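# Rehang a hose onto the empty hooks across the room

## Task

Take the hose off the hooks it hangs on now and hang it on both of the empty hooks on the wall facing them. At the end it must hang motionless with no part touching the floor, held up only by the hooks and not by the robot. The robot must release it and back away, and must not fall over or be left leaning.

## Robot and tools

ROBOT. A Rainbow Robotics RB-Y1: a base 0.66 m long and 0.58 m wide on two drive wheels plus two rear casters, with its front edge 0.10 m ahead of the drive axle. On it sits a torso whose lower part (the leg) folds at ankle, knee and hip, then a chest carrying a pan/tilt head and two 7-joint arms, each ending in a parallel gripper. The bent leg can poke out past the base's front edge.

FRAMES. Base frame: origin on the floor halfway between the drive wheels, x ahead, y to the left, z up. The chest, left_hand and right_hand poses in results are in this frame. A hand point is the spot between its two finger pads; fingers point along its -z, and close along its x. Reported hand positions grow less reliable at long reach. Odometry is the base frame as it stood at scene start. base_odometry counts wheel rotation only, so skidding looks like travel; heading runs -3.142 to 3.142, positive to the left.

execute_actions. Arguments: "actions", a list holding exactly one action or nothing (empty just reports state and pictures), and "cameras", a list drawn from head_camera, left_wrist_camera, right_wrist_camera, all (omitted, null or ["all"] gives every camera; [] gives none). An action may hold:
- "base": one key only. translate_m is a relative straight drive in metres from where the base is now, positive forward, -3 to 3. rotate_rad is a relative turn in place in radians, positive counter-clockwise seen from above, -3.2 to 3.2. No sideways motion exists.
- "joints": a single dictionary for the whole robot, joint name to absolute target (radians; grippers in metres of pad opening). Ranges: torso_squat_rad 0 to 1.2 (bigger lowers the chest, kept level); torso_shift_rad -0.3 to 0.6 (positive pushes hips forward); torso_pitch_rad -0.2 to 1.4 (positive leans forward); torso_yaw_rad -1.5 to 1.5 (positive left). Per arm: shoulder_pitch -2.356 to 2.356 (0 hangs, negative raises forward); left_shoulder_roll_rad 0 to 3.141 and right_shoulder_roll_rad -3.141 to 0 (both lift the arm outward); shoulder_yaw -2.094 to 2.094 (positive swings a bent forearm left, on both arms); elbow -2.617 to 0.01 (0 straight, negative bends); forearm_roll -3.141 to 3.141; wrist_pitch -1.57 to 1.919 (negative tips hand forward); hand_roll -2.705 to 2.705 (rolls positive counter-clockwise from above on a hanging arm, both arms); gripper_m 0 to 0.1. head_pan_rad -0.523 to 0.523 (positive left, relative to chest); head_tilt_rad -0.35 to 1.57 (positive looks down). A joint counts as arrived within ±0.02 rad (grippers ±0.004 m).
- "speeds": caps for this action only, translate_m 0.05 to 0.4 m/s, rotate_rad 0.1 to 1.509 rad/s (the top values are defaults). A drive or turn needing over 8.667 s is rejected.
- "min_time_s": 0.1 to 8, the shortest duration for each arm and head motion; it never speeds anything up.
Motions in an action begin together but may finish at different times; no action runs beyond 15 s. A joint or the base left out may keep chasing its previous target. Bad keys or out-of-range numbers reject the whole call with no motion. Torso combos must also hold: squat+shift <= 1.52; squat-shift+pitch <= 1.57; shift+0.5 pitch-0.4 squat <= 0.7; shift+0.3 pitch-0.5 squat <= 0.39; otherwise the torso stops short with off_target.

wait: "seconds" 0 to 10; nothing new is commanded, then state and images come back. zoom_image: "camera" plus "region" [x0, y0, x1, y1] in pixels of that camera's latest image (origin top-left, at most 504 by 504); head images are 896x504, wrist images 644x364. read_manual: only licence text, no movement. finished_scene: "scene" number (1 or 2); final, and it reports success.

RESULTS. base_status and joint_status give how each commanded motion ended: done; off_target (rested short, may still push); limit_stop_at_<name>; contact_stop (torso or arm met firm resistance); time_out; stopped_with_arm (torso halted because an arm contact-stopped); limit_stop_at_own_body (a guard halted motion just before the arm touched torso, head, leg or base; move them apart); limit_stop_at_motor_heat. A contact_stop, time_out or stopped_with_arm stops the whole group (the four torso joints, or one arm's seven joints) and each holds where it stopped. "joint command not followed" with a "cause:" line means an arm's targets were refused by the self/arm-arm collision check; the gripper still moves, and refused joints show not_followed and may be retried later. on_its_own lists uncommanded parts; "held at" is a held target, not a position. After any stop, back off the arms first, then the torso, each in its own action. If both hands hold one object and the torso contact-stops instantly with nothing in the way, resend every arm joint at its current joint_positions value, then retry the torso. A torso hitting furniture may shove the base back unseen by odometry. A "Motor temperatures" line lists each arm's joints in joint_positions order.

GRASPING. To grip, command an opening at least 0.005 m below the object's width; off_target then is expected.

CAUTIONS. The base does not stop at obstacles and may keep pushing. Each arm carries up to 3 kg; heavy loads far forward can tip the robot with no stop. Never let arms strike or squeeze each other (grippers included); the collision check ignores hands and palms. Contact torque reaching a joint limit (shoulders 63, elbows 32.4, wrist joints 22.5 N m, load weight included) freezes the robot 10 s. Motors warn at 65 °C and brake at 80 °C. The robot holds the last command while you think, and a base move is measured from the last reported state. Avoid drops, slams and hard pushes; end with the hose hanging freely, grippers open and the robot clear and upright.

Each tool is called after "Call:" as a command line: name --argument value for each argument, lists and objects as JSON in quotes; but a table of rows of numbers goes row by row, as --pt "numbers of a row", without its own name.

## Session

I'll start by looking at the current state and the camera images.

Call:
execute_actions --actions '[]'

Scene clock: 0.00 s.
Motor temperatures (°C, as the motors report them): left_arm=[28 27 28 33 34 40 35] | right_arm=[29 27 30 28 34 37 31]
base_odometry: x=+0.000 y=+0.000 heading=+0.000 (m, m, rad; odometry frame)
base_status: not commanded
joint_positions: torso_squat_rad=+0.350 torso_shift_rad=+0.001 torso_pitch_rad=+0.001 torso_yaw_rad=+0.001 left_shoulder_pitch_rad=+0.034 left_shoulder_roll_rad=+0.019 left_shoulder_yaw_rad=-0.040 left_elbow_rad=-0.248 left_forearm_roll_rad=-0.018 left_wrist_pitch_rad=+0.012 left_hand_roll_rad=+0.004 left_gripper_m=+0.101 right_shoulder_pitch_rad=+0.028 right_shoulder_roll_rad=-0.007 right_shoulder_yaw_rad=+0.011 right_elbow_rad=-0.261 right_forearm_roll_rad=+0.038 right_wrist_pitch_rad=-0.056 right_hand_roll_rad=-0.006 right_gripper_m=+0.100 head_pan_rad=+0.000 head_tilt_rad=+0.399
joint_status: not commanded
chest: x=-0.2270 y=-0.0002 z=+1.2475 quat_wxyz=(+1.000, +0.000, +0.001, +0.000) (m; base frame)
left_hand: x=-0.1345 y=+0.2312 z=+0.5682 quat_wxyz=(+0.995, +0.008, -0.101, -0.021) (m; base frame)
right_hand: x=-0.1082 y=-0.2248 z=+0.5736 quat_wxyz=(+0.989, -0.005, -0.144, +0.017) (m; base frame)
pictures: head_camera, left_wrist_camera, right_wrist_camera
Images, in order (width x height): head_camera 896x504, left_wrist_camera 644x364, right_wrist_camera 644x364.

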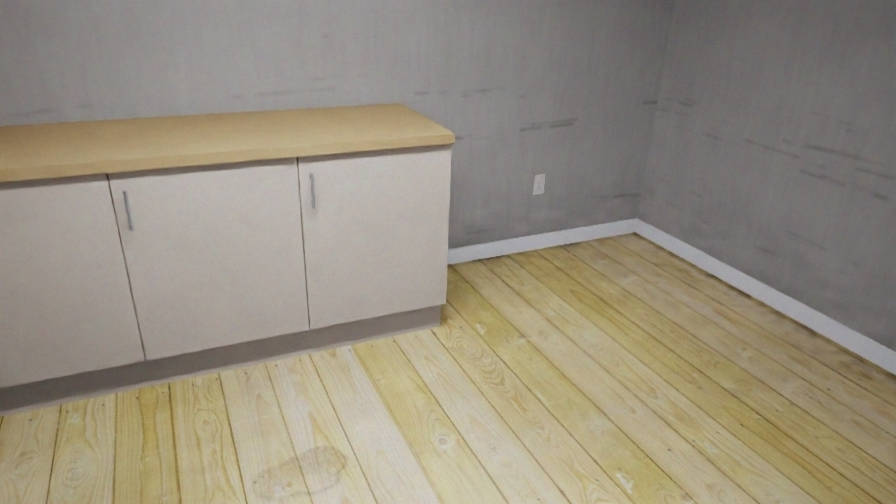

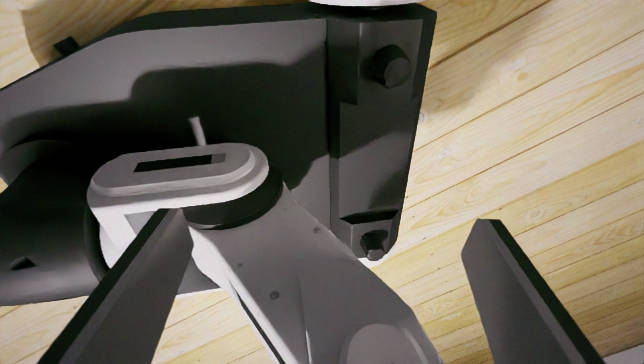

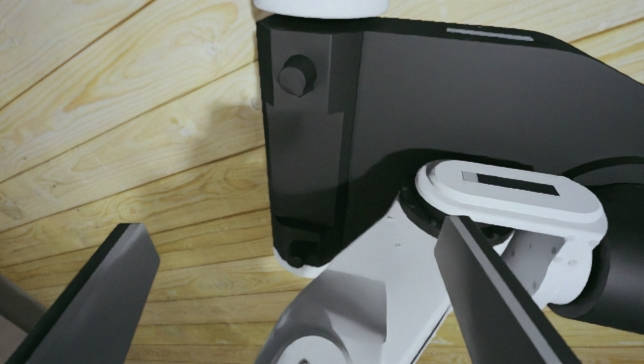

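Call:
execute_actions --actions '[{"joints": {"head_pan_rad": -0.523, "head_tilt_rad": 0.2}}]' --cameras '["head_camera"]'

Scene clock: 1.40 s.
Motor temperatures (°C, as the motors report them): left_arm=[28 27 28 33 34 40 35] | right_arm=[29 27 30 28 34 37 31]
base_odometry: x=+0.000 y=+0.000 heading=+0.000 (m, m, rad; odometry frame)
base_status: not commanded
joint_positions: torso_squat_rad=+0.350 torso_shift_rad=+0.001 torso_pitch_rad=+0.001 torso_yaw_rad=+0.001 left_shoulder_pitch_rad=+0.034 left_shoulder_roll_rad=+0.019 left_shoulder_yaw_rad=-0.040 left_elbow_rad=-0.248 left_forearm_roll_rad=-0.018 left_wrist_pitch_rad=+0.012 left_hand_roll_rad=+0.004 left_gripper_m=+0.101 right_shoulder_pitch_rad=+0.028 right_shoulder_roll_rad=-0.007 right_shoulder_yaw_rad=+0.011 right_elbow_rad=-0.261 right_forearm_roll_rad=+0.038 right_wrist_pitch_rad=-0.056 right_hand_roll_rad=-0.006 right_gripper_m=+0.100 head_pan_rad=-0.522 head_tilt_rad=+0.200
joint_status: all done
chest: x=-0.2270 y=-0.0002 z=+1.2475 quat_wxyz=(+1.000, +0.000, +0.001, +0.000) (m; base frame)
left_hand: x=-0.1345 y=+0.2312 z=+0.5682 quat_wxyz=(+0.995, +0.008, -0.101, -0.021) (m; base frame)
right_hand: x=-0.1082 y=-0.2248 z=+0.5736 quat_wxyz=(+0.989, -0.005, -0.144, +0.017) (m; base frame)
pictures: head_camera
camera_calibration (this result's frames):
head_camera: T_world_to_cam=[[-0.473647, -0.879884, 0.0382502, -0.153531], [-0.221179, 0.0767984, -0.972205, 1.42035], [0.85249, -0.468941, -0.230987, 0.45249], [0, 0, 0, 1]] pos_world=[-0.144311, -0.0319785, 1.49126]
Images, in order (width x height): head_camera 896x504.

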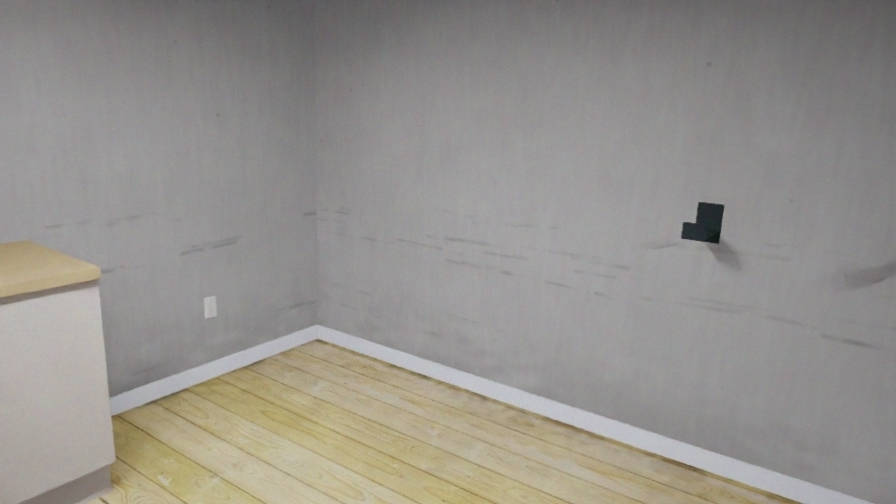

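Call:
execute_actions --actions '[{"joints": {"torso_yaw_rad": -0.45, "left_shoulder_roll_rad": 0.2, "right_shoulder_roll_rad": -0.2}}]' --cameras '["head_camera"]'

Scene clock: 5.50 s.
Motor temperatures (°C, as the motors report them): left_arm=[28 27 28 33 34 40 35] | right_arm=[29 27 30 28 34 37 31]
base_odometry: x=+0.000 y=+0.000 heading=+0.000 (m, m, rad; odometry frame)
base_status: not commanded
joint_positions: torso_squat_rad=+0.350 torso_shift_rad=+0.001 torso_pitch_rad=+0.001 torso_yaw_rad=-0.450 left_shoulder_pitch_rad=+0.034 left_shoulder_roll_rad=+0.200 left_shoulder_yaw_rad=-0.040 left_elbow_rad=-0.248 left_forearm_roll_rad=-0.018 left_wrist_pitch_rad=+0.012 left_hand_roll_rad=+0.004 left_gripper_m=+0.101 right_shoulder_pitch_rad=+0.028 right_shoulder_roll_rad=-0.200 right_shoulder_yaw_rad=+0.011 right_elbow_rad=-0.261 right_forearm_roll_rad=+0.038 right_wrist_pitch_rad=-0.056 right_hand_roll_rad=-0.006 right_gripper_m=+0.100 head_pan_rad=-0.522 head_tilt_rad=+0.200
joint_status: all done
chest: x=-0.2270 y=-0.0002 z=+1.2475 quat_wxyz=(+0.975, +0.000, +0.001, -0.223) (m; base frame)
left_hand: x=+0.0150 y=+0.2902 z=+0.5822 quat_wxyz=(+0.957, +0.073, -0.117, -0.254) (m; base frame)
right_hand: x=-0.2815 y=-0.3834 z=+0.5884 quat_wxyz=(+0.967, -0.129, -0.115, -0.187) (m; base frame)
pictures: head_camera
camera_calibration (this result's frames):
head_camera: T_world_to_cam=[[-0.8096, -0.585709, 0.0386369, -0.230195], [-0.165788, 0.165025, -0.972256, 1.43301], [0.563083, -0.793544, -0.230708, 0.386388], [0, 0, 0, 1]] pos_world=[-0.166359, -0.0646933, 1.49128]
Images, in order (width x height): head_camera 896x504.

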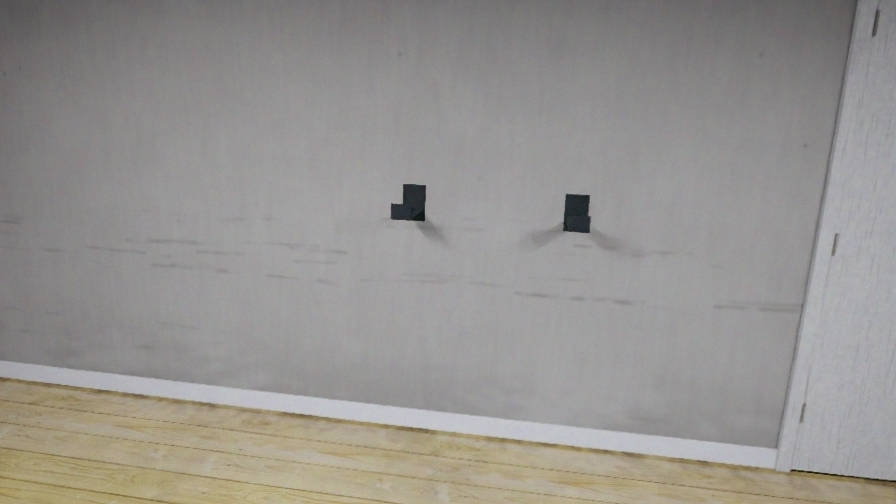

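Call:
zoom_image --camera "head_camera" --region '[370, 160, 630, 270]'

Region (370, 160, 630, 270) of head_camera's 896x504 image, scaled by 1.938, with more detail than that image has; it fills the top 213 rows of this view, and the rest is white.

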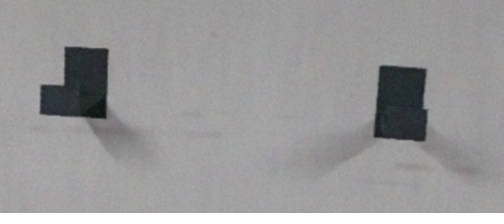

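Call:
execute_actions --actions '[{"base": {"rotate_rad": 2.05}, "joints": {"torso_yaw_rad": 0.0, "head_pan_rad": 0.0, "head_tilt_rad": 0.3}}]' --cameras '["head_camera"]'

Scene clock: 12.57 s.
Motor temperatures (°C, as the motors report them): left_arm=[28 27 28 33 34 40 35] | right_arm=[29 27 30 28 34 37 31]
base_odometry: x=+0.000 y=+0.000 heading=+2.050 (m, m, rad; odometry frame)
base_status: done
joint_positions: torso_squat_rad=+0.350 torso_shift_rad=+0.001 torso_pitch_rad=+0.001 torso_yaw_rad=+0.000 left_shoulder_pitch_rad=+0.034 left_shoulder_roll_rad=+0.200 left_shoulder_yaw_rad=-0.040 left_elbow_rad=-0.248 left_forearm_roll_rad=-0.018 left_wrist_pitch_rad=+0.012 left_hand_roll_rad=+0.004 left_gripper_m=+0.101 right_shoulder_pitch_rad=+0.028 right_shoulder_roll_rad=-0.200 right_shoulder_yaw_rad=+0.011 right_elbow_rad=-0.261 right_forearm_roll_rad=+0.038 right_wrist_pitch_rad=-0.056 right_hand_roll_rad=-0.006 right_gripper_m=+0.100 head_pan_rad=+0.000 head_tilt_rad=+0.300
joint_status: all done
chest: x=-0.2270 y=-0.0002 z=+1.2475 quat_wxyz=(+1.000, +0.000, +0.001, +0.000) (m; base frame)
left_hand: x=-0.1354 y=+0.3668 z=+0.5824 quat_wxyz=(+0.990, +0.098, -0.098, -0.034) (m; base frame)
right_hand: x=-0.1094 y=-0.3687 z=+0.5882 quat_wxyz=(+0.984, -0.099, -0.141, +0.034) (m; base frame)
pictures: head_camera
camera_calibration (this result's frames):
head_camera: T_world_to_cam=[[0.0315238, -0.998901, 0.0346948, -0.0450213], [-0.325861, -0.0430867, -0.944435, 1.35867], [0.944892, 0.0184665, -0.326861, 0.610363], [0, 0, 0, 1]] pos_world=[-0.13257, 0.00229752, 1.48424]
Images, in order (width x height): head_camera 896x504.

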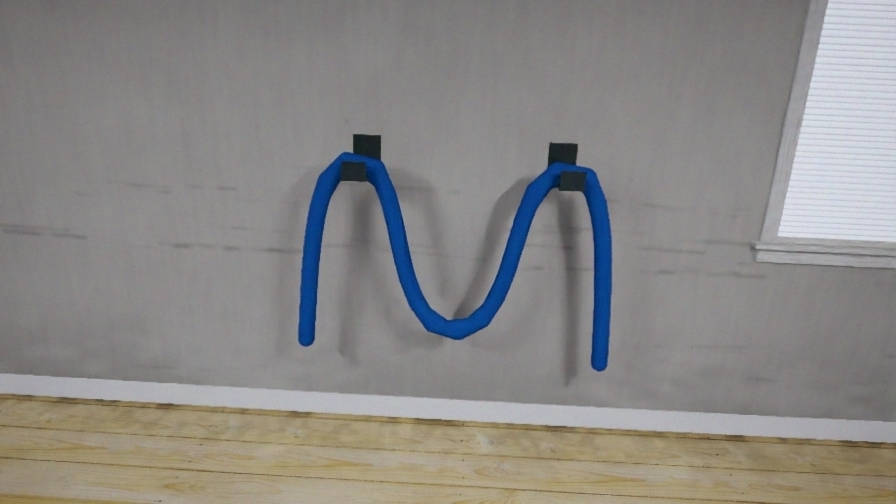

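Call:
zoom_image --camera "head_camera" --region '[290, 120, 470, 260]'

Call:
zoom_image --camera "head_camera" --region '[470, 120, 650, 260]'

Region (290, 120, 470, 260) of head_camera's 896x504 image, scaled by 2.800, with more detail than that image has.

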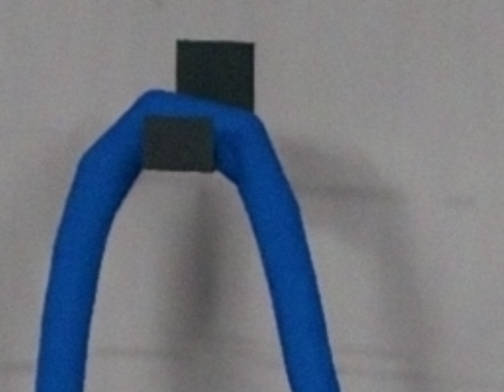

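Region (470, 120, 650, 260) of head_camera's 896x504 image, scaled by 2.800, with more detail than that image has.

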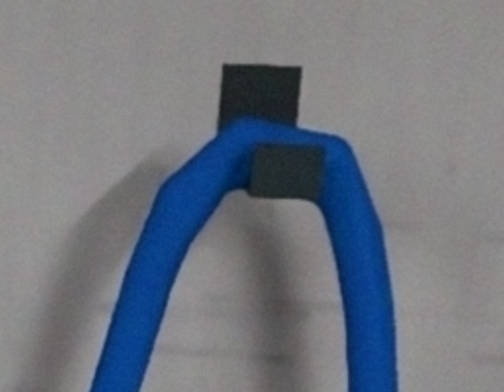

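Call:
execute_actions --actions '[{"base": {"translate_m": 1.15}, "joints": {"torso_squat_rad": 0.15, "head_tilt_rad": 0.5, "left_shoulder_pitch_rad": -0.977, "left_shoulder_roll_rad": 1.233, "left_shoulder_yaw_rad": -0.607, "left_elbow_rad": -1.554, "left_forearm_roll_rad": 1.494, "left_wrist_pitch_rad": 1.858, "left_hand_roll_rad": 0.517, "right_shoulder_pitch_rad": -0.977, "right_shoulder_roll_rad": -1.233, "right_shoulder_yaw_rad": 0.607, "right_elbow_rad": -1.554, "right_forearm_roll_rad": -1.494, "right_wrist_pitch_rad": 1.858, "right_hand_roll_rad": -0.517}, "min_time_s": 3}]'

Scene clock: 32.77 s.
Motor temperatures (°C, as the motors report them): left_arm=[28 27 28 33 34 40 35] | right_arm=[29 27 30 28 34 37 31]
base_odometry: x=-0.530 y=+1.020 heading=+2.050 (m, m, rad; odometry frame)
base_status: done
joint_positions: torso_squat_rad=+0.150 torso_shift_rad=+0.001 torso_pitch_rad=+0.001 torso_yaw_rad=+0.000 left_shoulder_pitch_rad=-0.977 left_shoulder_roll_rad=+1.233 left_shoulder_yaw_rad=-0.607 left_elbow_rad=-1.554 left_forearm_roll_rad=+1.494 left_wrist_pitch_rad=+1.858 left_hand_roll_rad=+0.517 left_gripper_m=+0.101 right_shoulder_pitch_rad=-0.977 right_shoulder_roll_rad=-1.233 right_shoulder_yaw_rad=+0.607 right_elbow_rad=-1.554 right_forearm_roll_rad=-1.494 right_wrist_pitch_rad=+1.858 right_hand_roll_rad=-0.517 right_gripper_m=+0.100 head_pan_rad=+0.000 head_tilt_rad=+0.500
joint_status: all done
chest: x=-0.2269 y=-0.0002 z=+1.2821 quat_wxyz=(+1.000, +0.000, +0.001, +0.000) (m; base frame)
left_hand: x=+0.1730 y=+0.3438 z=+1.1910 quat_wxyz=(+1.000, +0.000, +0.001, +0.000) (m; base frame)
right_hand: x=+0.1729 y=-0.3442 z=+1.1908 quat_wxyz=(+1.000, +0.000, +0.001, +0.000) (m; base frame)
pictures: head_camera, left_wrist_camera, right_wrist_camera
camera_calibration (this result's frames):
head_camera: T_world_to_cam=[[0.0378169, -0.9989, 0.0277183, -0.0346088], [-0.507158, -0.0430858, -0.860775, 1.23027], [0.861023, 0.0184943, -0.50823, 0.873131], [0, 0, 0, 1]] pos_world=[-0.126532, 0.00228862, 1.5037]
left_wrist_camera: T_world_to_cam=[[0.999477, 0.024261, -0.0214033, -0.152151], [0.0323097, -0.782622, 0.621658, -0.441182], [-0.00166866, -0.622024, -0.782996, 1.23225], [0, 0, 0, 1]] pos_world=[0.168382, 0.424902, 1.23586]
right_wrist_camera: T_world_to_cam=[[-0.997241, -0.00294299, 0.0741701, 0.0797334], [0.0431043, 0.79052, 0.610918, -0.422853], [-0.0604309, 0.612429, -0.788212, 1.23815], [0, 0, 0, 1]] pos_world=[0.172562, -0.423769, 1.22834]
Images, in order (width x height): head_camera 896x504, left_wrist_camera 644x364, right_wrist_camera 644x364.

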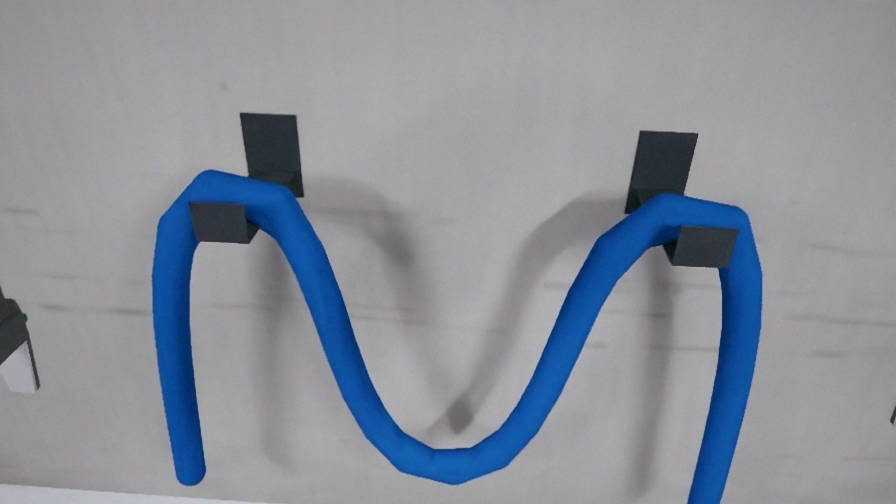

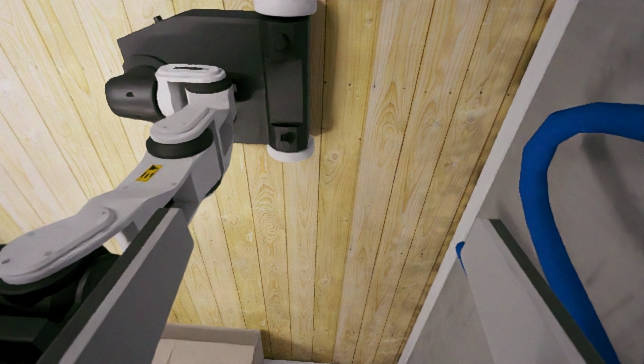

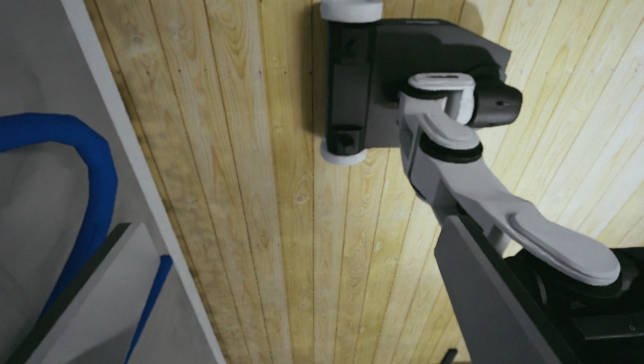

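Call:
zoom_image --camera "head_camera" --region '[140, 100, 350, 280]'

Call:
zoom_image --camera "head_camera" --region '[580, 115, 790, 295]'

Region (140, 100, 350, 280) of head_camera's 896x504 image, scaled by 2.400, with more detail than that image has; it fills the top 432 rows of this view, and the rest is white.

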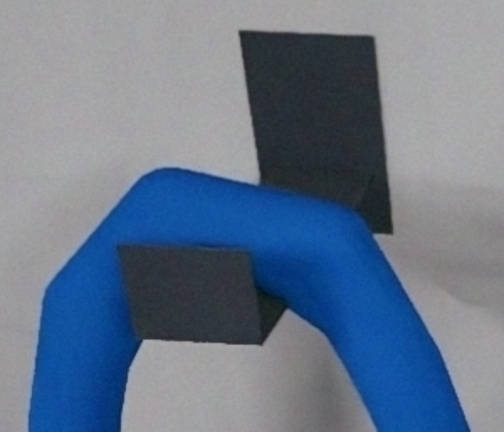

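Region (580, 115, 790, 295) of head_camera's 896x504 image, scaled by 2.400, with more detail than that image has; it fills the top 432 rows of this view, and the rest is white.

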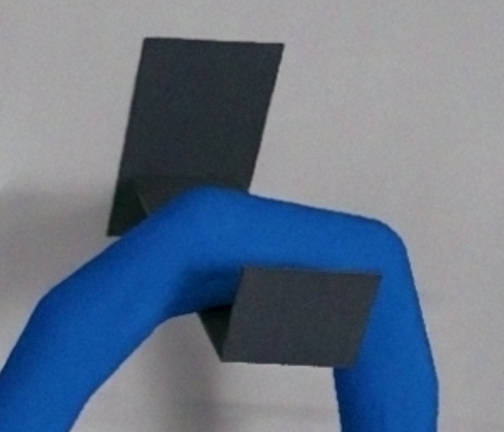

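Call:
execute_actions --actions '[{"base": {"translate_m": 0.552}, "joints": {"torso_squat_rad": 0.05, "head_tilt_rad": 0.85}}]'

Scene clock: 44.97 s.
Motor temperatures (°C, as the motors report them): left_arm=[28 27 28 33 34 40 35] | right_arm=[30 27 30 28 34 37 31]
base_odometry: x=-0.785 y=+1.510 heading=+2.051 (m, m, rad; odometry frame)
base_status: done
joint_positions: torso_squat_rad=+0.050 torso_shift_rad=+0.001 torso_pitch_rad=+0.001 torso_yaw_rad=+0.000 left_shoulder_pitch_rad=-0.977 left_shoulder_roll_rad=+1.233 left_shoulder_yaw_rad=-0.607 left_elbow_rad=-1.554 left_forearm_roll_rad=+1.494 left_wrist_pitch_rad=+1.858 left_hand_roll_rad=+0.517 left_gripper_m=+0.101 right_shoulder_pitch_rad=-0.977 right_shoulder_roll_rad=-1.233 right_shoulder_yaw_rad=+0.607 right_elbow_rad=-1.554 right_forearm_roll_rad=-1.494 right_wrist_pitch_rad=+1.858 right_hand_roll_rad=-0.517 right_gripper_m=+0.100 head_pan_rad=+0.000 head_tilt_rad=+0.850
joint_status: all done
chest: x=-0.2268 y=-0.0003 z=+1.2891 quat_wxyz=(+1.000, +0.000, +0.001, +0.000) (m; base frame)
left_hand: x=+0.1730 y=+0.3439 z=+1.1980 quat_wxyz=(+1.000, +0.000, +0.001, +0.000) (m; base frame)
right_hand: x=+0.1729 y=-0.3442 z=+1.1978 quat_wxyz=(+1.000, +0.000, +0.001, +0.000) (m; base frame)
pictures: head_camera, left_wrist_camera, right_wrist_camera
camera_calibration (this result's frames):
head_camera: T_world_to_cam=[[0.0450671, -0.998899, 0.0130407, -0.0114657], [-0.771579, -0.0430969, -0.634672, 0.845505], [0.634535, 0.0185408, -0.772672, 1.22411], [0, 0, 0, 1]] pos_world=[-0.123847, 0.0022896, 1.4826]
left_wrist_camera: T_world_to_cam=[[0.999475, 0.0243378, -0.0213882, -0.152045], [0.0323602, -0.782686, 0.621575, -0.445387], [-0.00161241, -0.621941, -0.783062, 1.23781], [0, 0, 0, 1]] pos_world=[0.168374, 0.42495, 1.24288]
right_wrist_camera: T_world_to_cam=[[-0.997242, -0.00286874, 0.0741575, 0.0792553], [0.0431495, 0.790577, 0.610841, -0.42699], [-0.0603795, 0.612356, -0.788273, 1.24374], [0, 0, 0, 1]] pos_world=[0.172558, -0.423818, 1.23535]
Images, in order (width x height): head_camera 896x504, left_wrist_camera 644x364, right_wrist_camera 644x364.

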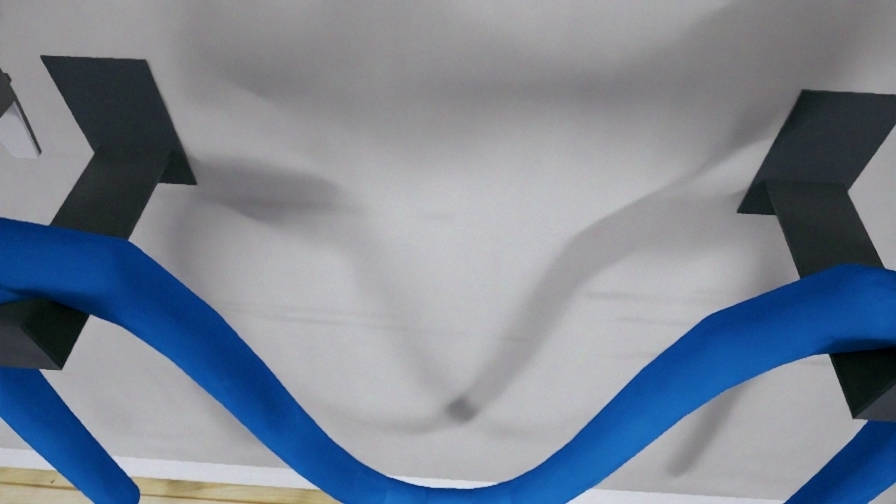

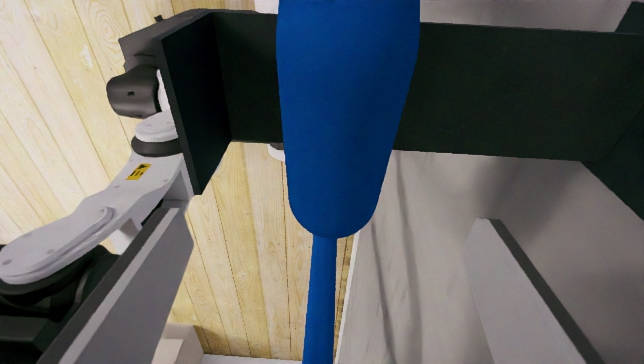

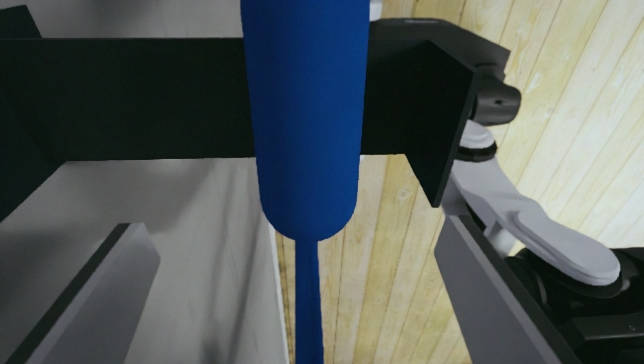

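Call:
execute_actions --actions '[{"joints": {"torso_squat_rad": 0.565, "torso_yaw_rad": -0.015, "left_shoulder_pitch_rad": -1.019, "left_shoulder_roll_rad": 1.252, "left_shoulder_yaw_rad": -0.611, "left_forearm_roll_rad": 1.527, "left_wrist_pitch_rad": 1.887, "left_hand_roll_rad": 0.526, "left_gripper_m": 0.094, "right_gripper_m": 0.094, "head_tilt_rad": 0.7, "head_pan_rad": 0.5}}]'

Scene clock: 56.20 s.
Motor temperatures (°C, as the motors report them): left_arm=[29 27 28 33 34 40 35] | right_arm=[30 27 30 28 34 37 31]
base_odometry: x=-0.785 y=+1.510 heading=+2.051 (m, m, rad; odometry frame)
base_status: not commanded
joint_positions: torso_squat_rad=+0.565 torso_shift_rad=+0.001 torso_pitch_rad=+0.001 torso_yaw_rad=-0.015 left_shoulder_pitch_rad=-1.019 left_shoulder_roll_rad=+1.252 left_shoulder_yaw_rad=-0.611 left_elbow_rad=-1.554 left_forearm_roll_rad=+1.527 left_wrist_pitch_rad=+1.887 left_hand_roll_rad=+0.526 left_gripper_m=+0.094 right_shoulder_pitch_rad=-0.977 right_shoulder_roll_rad=-1.233 right_shoulder_yaw_rad=+0.607 right_elbow_rad=-1.554 right_forearm_roll_rad=-1.494 right_wrist_pitch_rad=+1.858 right_hand_roll_rad=-0.517 right_gripper_m=+0.094 head_pan_rad=+0.500 head_tilt_rad=+0.700
joint_status: all done
chest: x=-0.2270 y=-0.0002 z=+1.1811 quat_wxyz=(+1.000, +0.000, +0.001, -0.007) (m; base frame)
left_hand: x=+0.1751 y=+0.3371 z=+1.1082 quat_wxyz=(+1.000, +0.000, +0.000, -0.008) (m; base frame)
right_hand: x=+0.1676 y=-0.3501 z=+1.0900 quat_wxyz=(+1.000, +0.000, +0.001, -0.007) (m; base frame)
pictures: head_camera, left_wrist_camera, right_wrist_camera
camera_calibration (this result's frames):
head_camera: T_world_to_cam=[[0.50343, -0.863823, 0.0191853, 0.0751487], [-0.570923, -0.349232, -0.743023, 0.967404], [0.648541, 0.363107, -0.66899, 1.00075], [0, 0, 0, 1]] pos_world=[-0.134547, 0.0393838, 1.38685]
left_wrist_camera: T_world_to_cam=[[0.999748, 0.00888958, -0.0206171, -0.151636], [0.0197874, -0.782759, 0.62201, -0.393191], [-0.0106088, -0.622261, -0.782738, 1.16461], [0, 0, 0, 1]] pos_world=[0.171733, 0.418268, 1.15303]
right_wrist_camera: T_world_to_cam=[[-0.997187, 0.0120014, 0.0739866, 0.0872502], [0.0548261, 0.789871, 0.610817, -0.358407], [-0.0511093, 0.613155, -0.788307, 1.16079], [0, 0, 0, 1]] pos_world=[0.165982, -0.429696, 1.12752]
Images, in order (width x height): head_camera 896x504, left_wrist_camera 644x364, right_wrist_camera 644x364.

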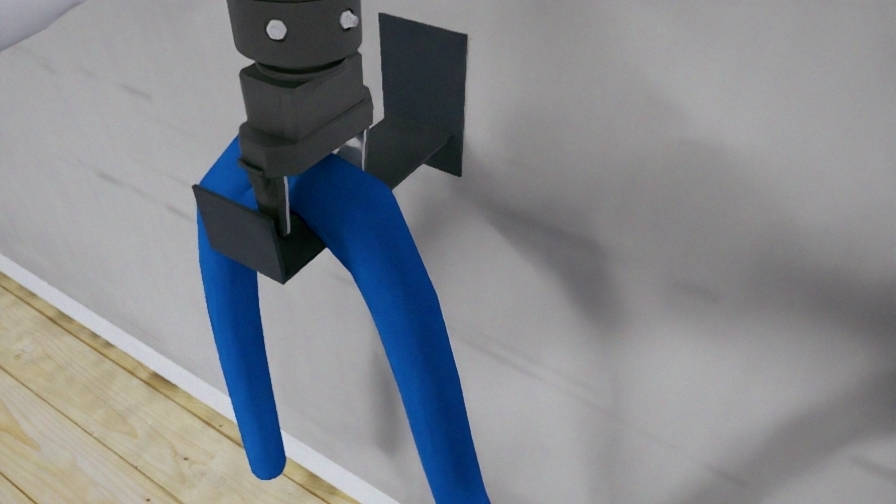

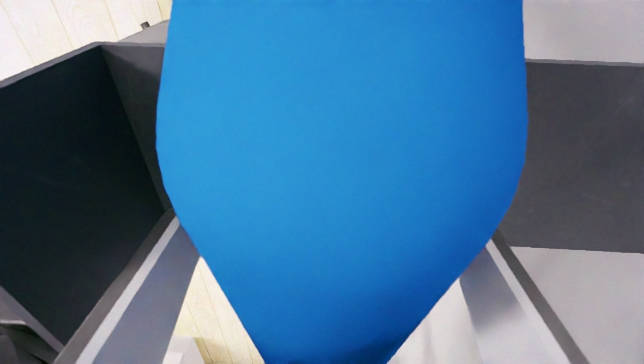

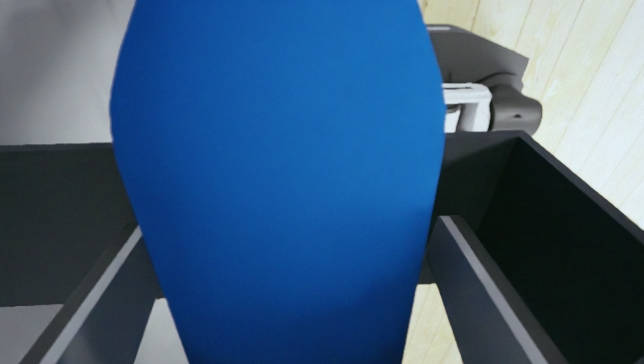

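Call:
execute_actions --actions '[{"joints": {"torso_squat_rad": 0.575, "left_gripper_m": 0.04, "right_gripper_m": 0.04, "head_pan_rad": -0.5}}]'

Scene clock: 58.67 s.
Motor temperatures (°C, as the motors report them): left_arm=[29 27 28 33 34 40 35] | right_arm=[30 27 30 28 34 37 31]
base_odometry: x=-0.785 y=+1.510 heading=+2.051 (m, m, rad; odometry frame)
base_status: not commanded
joint_positions: torso_squat_rad=+0.575 torso_shift_rad=+0.001 torso_pitch_rad=+0.001 torso_yaw_rad=-0.015 left_shoulder_pitch_rad=-1.019 left_shoulder_roll_rad=+1.252 left_shoulder_yaw_rad=-0.611 left_elbow_rad=-1.554 left_forearm_roll_rad=+1.527 left_wrist_pitch_rad=+1.887 left_hand_roll_rad=+0.526 left_gripper_m=+0.060 right_shoulder_pitch_rad=-0.978 right_shoulder_roll_rad=-1.233 right_shoulder_yaw_rad=+0.606 right_elbow_rad=-1.554 right_forearm_roll_rad=-1.494 right_wrist_pitch_rad=+1.858 right_hand_roll_rad=-0.517 right_gripper_m=+0.059 head_pan_rad=-0.500 head_tilt_rad=+0.700
joint_status: left_gripper_m off_target (ended at +0.060, target +0.040); right_gripper_m off_target (ended at +0.059, target +0.040); the others done
chest: x=-0.2272 y=-0.0001 z=+1.1774 quat_wxyz=(+1.000, +0.000, +0.000, -0.007) (m; base frame)
left_hand: x=+0.1750 y=+0.3372 z=+1.1045 quat_wxyz=(+1.000, +0.000, +0.000, -0.008) (m; base frame)
right_hand: x=+0.1677 y=-0.3501 z=+1.0870 quat_wxyz=(+1.000, +0.000, +0.000, -0.007) (m; base frame)
pictures: head_camera, left_wrist_camera, right_wrist_camera
camera_calibration (this result's frames):
head_camera: T_world_to_cam=[[-0.454773, -0.89038, 0.0201486, -0.122426], [-0.602564, 0.290951, -0.743144, 0.958478], [0.655818, -0.350103, -0.668828, 0.999272], [0, 0, 0, 1]] pos_world=[-0.133472, -0.0380276, 1.38309]
left_wrist_camera: T_world_to_cam=[[0.999755, 0.00887224, -0.0202799, -0.151947], [0.0195654, -0.782681, 0.622115, -0.390955], [-0.0103531, -0.62236, -0.782663, 1.16166], [0, 0, 0, 1]] pos_world=[0.171586, 0.418323, 1.14932]
right_wrist_camera: T_world_to_cam=[[-0.997312, 0.0119444, 0.0722856, 0.0894273], [0.0537346, 0.789928, 0.61084, -0.356437], [-0.0498043, 0.613083, -0.788447, 1.15825], [0, 0, 0, 1]] pos_world=[0.166026, -0.429609, 1.12448]
Images, in order (width x height): head_camera 896x504, left_wrist_camera 644x364, right_wrist_camera 644x364.

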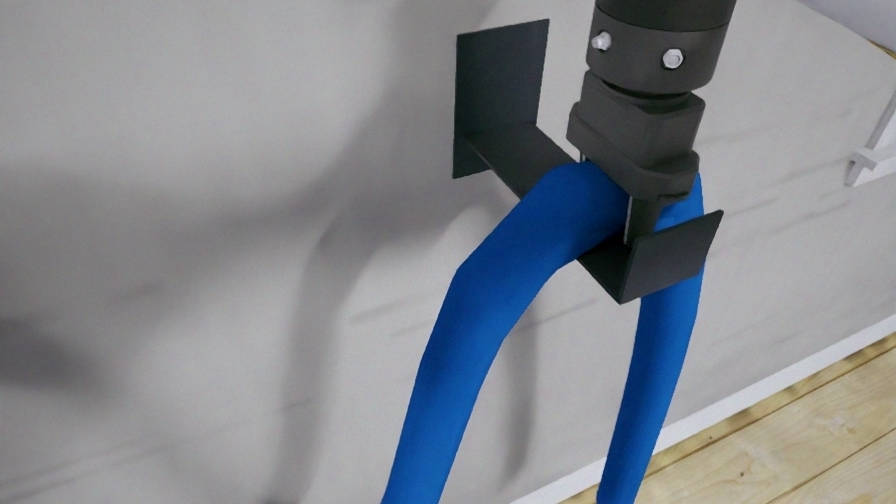

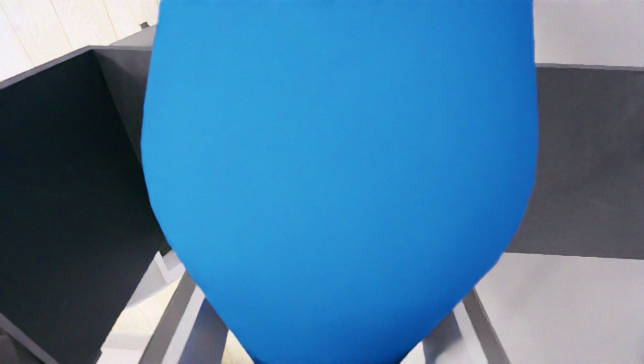

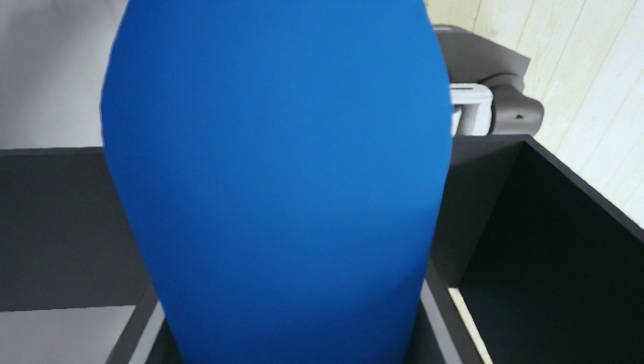

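Call:
execute_actions --actions '[{"joints": {"torso_squat_rad": 0.08, "head_tilt_rad": 0.8}}]'

Scene clock: 61.70 s.
Motor temperatures (°C, as the motors report them): left_arm=[29 27 28 33 34 40 35] | right_arm=[30 27 30 28 34 37 31]
base_odometry: x=-0.785 y=+1.510 heading=+2.051 (m, m, rad; odometry frame)
base_status: not commanded
joint_positions: torso_squat_rad=+0.080 torso_shift_rad=+0.001 torso_pitch_rad=+0.002 torso_yaw_rad=-0.015 left_shoulder_pitch_rad=-1.019 left_shoulder_roll_rad=+1.252 left_shoulder_yaw_rad=-0.611 left_elbow_rad=-1.554 left_forearm_roll_rad=+1.527 left_wrist_pitch_rad=+1.887 left_hand_roll_rad=+0.526 left_gripper_m=+0.060 right_shoulder_pitch_rad=-0.976 right_shoulder_roll_rad=-1.233 right_shoulder_yaw_rad=+0.607 right_elbow_rad=-1.554 right_forearm_roll_rad=-1.494 right_wrist_pitch_rad=+1.858 right_hand_roll_rad=-0.517 right_gripper_m=+0.059 head_pan_rad=-0.500 head_tilt_rad=+0.800
joint_status: all done
chest: x=-0.2266 y=-0.0002 z=+1.2877 quat_wxyz=(+1.000, +0.000, +0.001, -0.007) (m; base frame)
left_hand: x=+0.1754 y=+0.3372 z=+1.2143 quat_wxyz=(+1.000, +0.000, +0.001, -0.008) (m; base frame)
right_hand: x=+0.1677 y=-0.3502 z=+1.1961 quat_wxyz=(+1.000, +0.000, +0.001, -0.007) (m; base frame)
pictures: head_camera, left_wrist_camera, right_wrist_camera
camera_calibration (this result's frames):
head_camera: T_world_to_cam=[[-0.453228, -0.891248, 0.0161474, -0.118085], [-0.664742, 0.325863, -0.672258, 0.922779], [0.593887, -0.31542, -0.740141, 1.166], [0, 0, 0, 1]] pos_world=[-0.13258, -0.0381633, 1.48525]
left_wrist_camera: T_world_to_cam=[[0.999725, 0.00889969, -0.0216775, -0.148456], [0.0204539, -0.782827, 0.621904, -0.459133], [-0.011435, -0.622176, -0.782794, 1.2479], [0, 0, 0, 1]] pos_world=[0.172076, 0.418312, 1.25916]
right_wrist_camera: T_world_to_cam=[[-0.997084, 0.0122152, 0.0753322, 0.0780418], [0.0558065, 0.790014, 0.610543, -0.422923], [-0.0520557, 0.612967, -0.788392, 1.24468], [0, 0, 0, 1]] pos_world=[0.166209, -0.429784, 1.23363]
Images, in order (width x height): head_camera 896x504, left_wrist_camera 644x364, right_wrist_camera 644x364.

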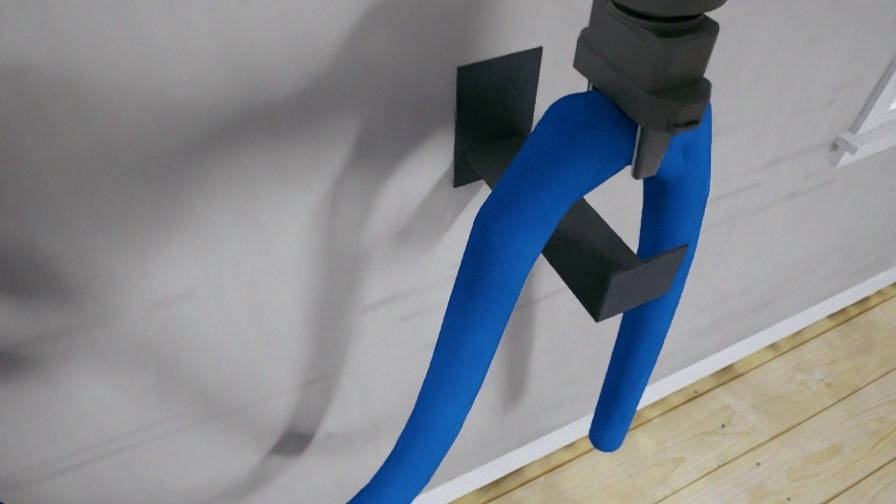

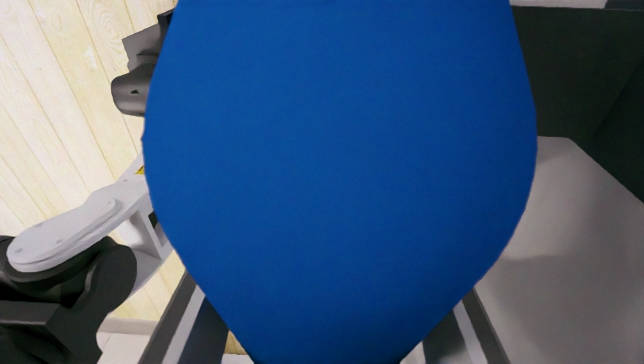

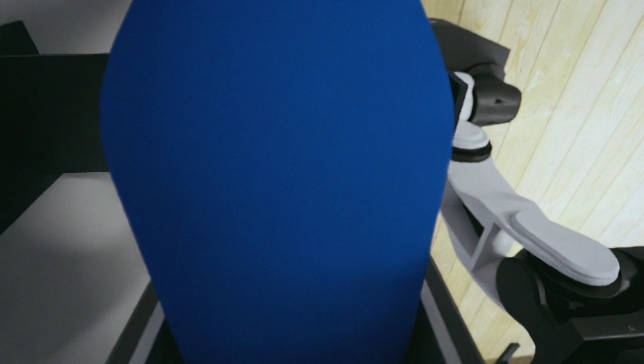

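Call:
execute_actions --actions '[{"joints": {"head_pan_rad": 0.45, "torso_squat_rad": 0.0}}]' --cameras '["head_camera"]'

Scene clock: 65.93 s.
Motor temperatures (°C, as the motors report them): left_arm=[29 27 28 33 34 40 35] | right_arm=[30 27 30 28 34 37 31]
base_odometry: x=-0.785 y=+1.510 heading=+2.051 (m, m, rad; odometry frame)
base_status: not commanded
joint_positions: torso_squat_rad=+0.000 torso_shift_rad=+0.001 torso_pitch_rad=+0.002 torso_yaw_rad=-0.015 left_shoulder_pitch_rad=-1.019 left_shoulder_roll_rad=+1.252 left_shoulder_yaw_rad=-0.611 left_elbow_rad=-1.554 left_forearm_roll_rad=+1.527 left_wrist_pitch_rad=+1.887 left_hand_roll_rad=+0.526 left_gripper_m=+0.060 right_shoulder_pitch_rad=-0.976 right_shoulder_roll_rad=-1.233 right_shoulder_yaw_rad=+0.607 right_elbow_rad=-1.554 right_forearm_roll_rad=-1.494 right_wrist_pitch_rad=+1.858 right_hand_roll_rad=-0.517 right_gripper_m=+0.059 head_pan_rad=+0.450 head_tilt_rad=+0.800
joint_status: all done
chest: x=-0.2266 y=-0.0002 z=+1.2899 quat_wxyz=(+1.000, +0.000, +0.001, -0.007) (m; base frame)
left_hand: x=+0.1754 y=+0.3372 z=+1.2166 quat_wxyz=(+1.000, +0.000, +0.001, -0.008) (m; base frame)
right_hand: x=+0.1678 y=-0.3502 z=+1.1983 quat_wxyz=(+1.000, +0.000, +0.001, -0.007) (m; base frame)
pictures: head_camera
camera_calibration (this result's frames):
head_camera: T_world_to_cam=[[0.461217, -0.887166, 0.0146921, 0.0708788], [-0.65222, -0.350207, -0.672283, 0.926536], [0.601572, 0.300486, -0.740149, 1.16955], [0, 0, 0, 1]] pos_world=[-0.13195, 0.0359297, 1.48749]
Images, in order (width x height): head_camera 896x504.

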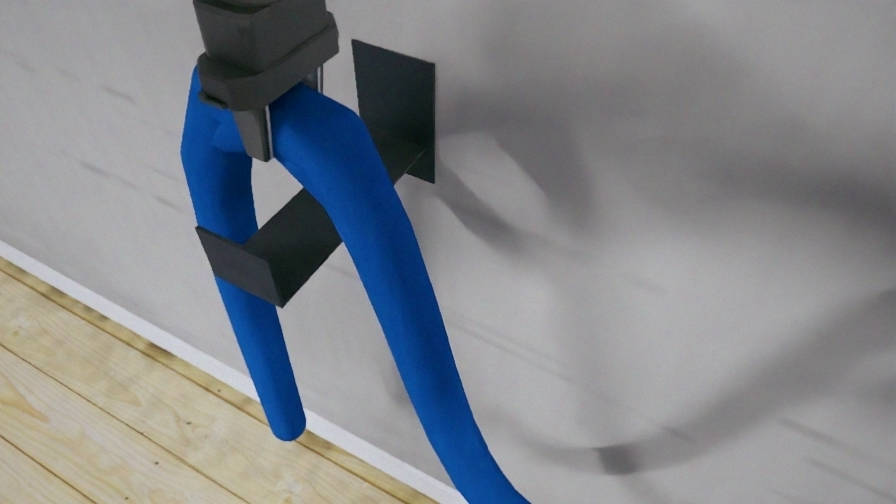

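Call:
execute_actions --actions '[{"base": {"translate_m": -2.9}, "joints": {"head_pan_rad": 0.0, "head_tilt_rad": 0.75}}]'

Scene clock: 76.00 s.
Motor temperatures (°C, as the motors report them): left_arm=[29 27 28 33 34 40 35] | right_arm=[31 28 30 28 34 37 31]
base_odometry: x=+0.556 y=-1.061 heading=+2.052 (m, m, rad; odometry frame)
base_status: done
joint_positions: torso_squat_rad=+0.000 torso_shift_rad=+0.001 torso_pitch_rad=+0.001 torso_yaw_rad=-0.015 left_shoulder_pitch_rad=-1.019 left_shoulder_roll_rad=+1.252 left_shoulder_yaw_rad=-0.611 left_elbow_rad=-1.554 left_forearm_roll_rad=+1.527 left_wrist_pitch_rad=+1.887 left_hand_roll_rad=+0.526 left_gripper_m=+0.060 right_shoulder_pitch_rad=-0.976 right_shoulder_roll_rad=-1.233 right_shoulder_yaw_rad=+0.607 right_elbow_rad=-1.554 right_forearm_roll_rad=-1.494 right_wrist_pitch_rad=+1.858 right_hand_roll_rad=-0.517 right_gripper_m=+0.059 head_pan_rad=+0.000 head_tilt_rad=+0.750
joint_status: all done
chest: x=-0.2267 y=-0.0002 z=+1.2899 quat_wxyz=(+1.000, +0.000, +0.001, -0.007) (m; base frame)
left_hand: x=+0.1753 y=+0.3371 z=+1.2166 quat_wxyz=(+1.000, +0.000, +0.001, -0.008) (m; base frame)
right_hand: x=+0.1676 y=-0.3503 z=+1.1983 quat_wxyz=(+1.000, +0.000, +0.001, -0.008) (m; base frame)
pictures: head_camera, left_wrist_camera, right_wrist_camera
camera_calibration (this result's frames):
head_camera: T_world_to_cam=[[0.0286933, -0.999435, 0.0175261, -0.0218106], [-0.705161, -0.0326655, -0.708295, 0.969456], [0.708467, 0.00796454, -0.705699, 1.14], [0, 0, 0, 1]] pos_world=[-0.123401, 0.000789907, 1.49154]
left_wrist_camera: T_world_to_cam=[[0.999725, 0.00878278, -0.0217342, -0.14822], [0.0203974, -0.782837, 0.621893, -0.460562], [-0.0115524, -0.622165, -0.782801, 1.24962], [0, 0, 0, 1]] pos_world=[0.17201, 0.418228, 1.2614]
right_wrist_camera: T_world_to_cam=[[-0.997075, 0.0122919, 0.0754314, 0.0776669], [0.0559266, 0.790026, 0.610517, -0.424176], [-0.0520884, 0.61295, -0.788403, 1.24645], [0, 0, 0, 1]] pos_world=[0.166088, -0.429856, 1.23581]
Images, in order (width x height): head_camera 896x504, left_wrist_camera 644x364, right_wrist_camera 644x364.

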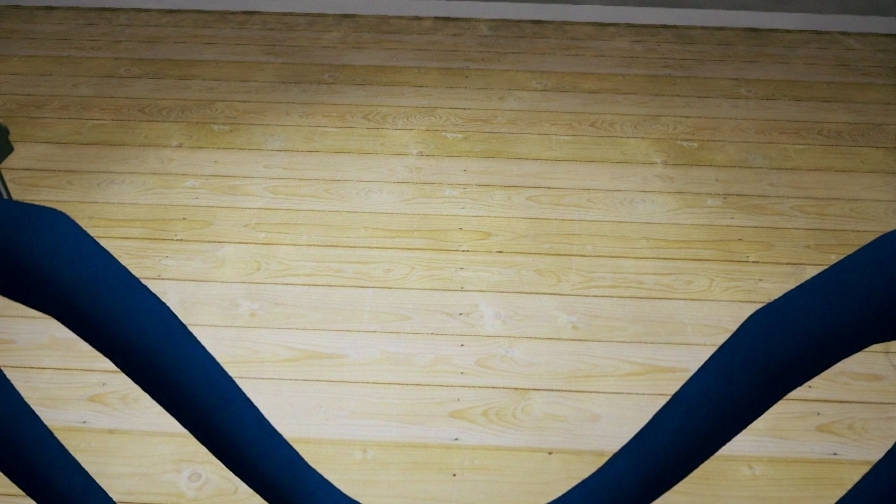

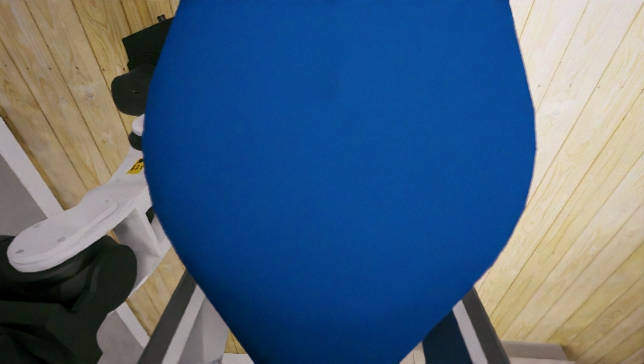

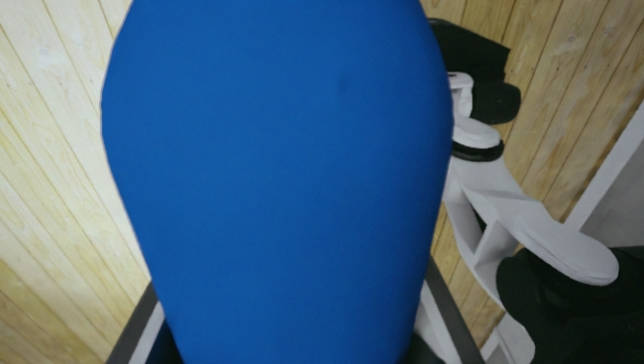

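Call:
execute_actions --actions '[{"base": {"rotate_rad": -3.14}, "joints": {"head_tilt_rad": 0.45}}]' --cameras '["head_camera"]'

Scene clock: 81.73 s.
Motor temperatures (°C, as the motors report them): left_arm=[29 27 28 33 34 40 35] | right_arm=[31 28 30 28 34 37 31]
base_odometry: x=+0.556 y=-1.061 heading=-1.087 (m, m, rad; odometry frame)
base_status: done
joint_positions: torso_squat_rad=+0.000 torso_shift_rad=+0.001 torso_pitch_rad=+0.001 torso_yaw_rad=-0.015 left_shoulder_pitch_rad=-1.019 left_shoulder_roll_rad=+1.252 left_shoulder_yaw_rad=-0.611 left_elbow_rad=-1.554 left_forearm_roll_rad=+1.527 left_wrist_pitch_rad=+1.887 left_hand_roll_rad=+0.526 left_gripper_m=+0.060 right_shoulder_pitch_rad=-0.976 right_shoulder_roll_rad=-1.233 right_shoulder_yaw_rad=+0.607 right_elbow_rad=-1.554 right_forearm_roll_rad=-1.494 right_wrist_pitch_rad=+1.858 right_hand_roll_rad=-0.517 right_gripper_m=+0.059 head_pan_rad=+0.000 head_tilt_rad=+0.450
joint_status: all done
chest: x=-0.2268 y=-0.0002 z=+1.2899 quat_wxyz=(+1.000, +0.000, +0.001, -0.008) (m; base frame)
left_hand: x=+0.1753 y=+0.3371 z=+1.2166 quat_wxyz=(+1.000, +0.000, +0.001, -0.008) (m; base frame)
right_hand: x=+0.1676 y=-0.3503 z=+1.1983 quat_wxyz=(+1.000, +0.000, +0.001, -0.008) (m; base frame)
pictures: head_camera
camera_calibration (this result's frames):
head_camera: T_world_to_cam=[[0.021516, -0.99933, 0.0295984, -0.0412787], [-0.464353, -0.0362072, -0.88491, 1.2818], [0.885389, 0.00529562, -0.464821, 0.81732], [0, 0, 0, 1]] pos_world=[-0.127549, 0.000831179, 1.51541]
Images, in order (width x height): head_camera 896x504.

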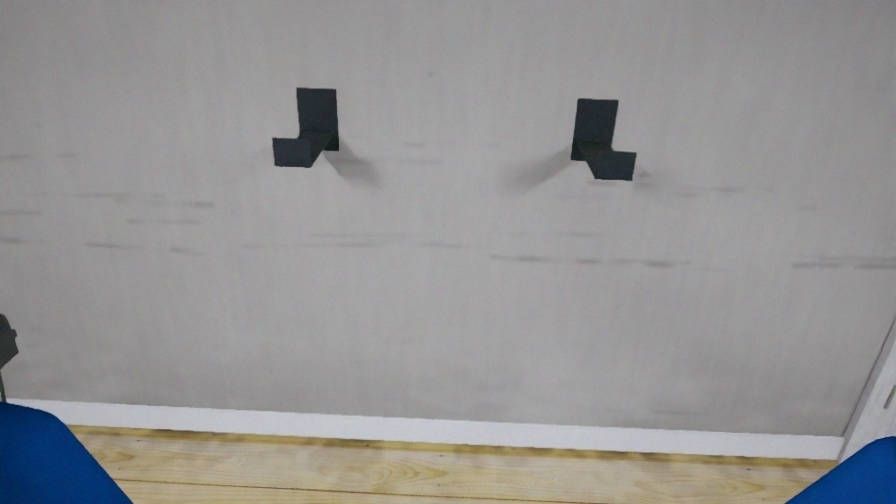

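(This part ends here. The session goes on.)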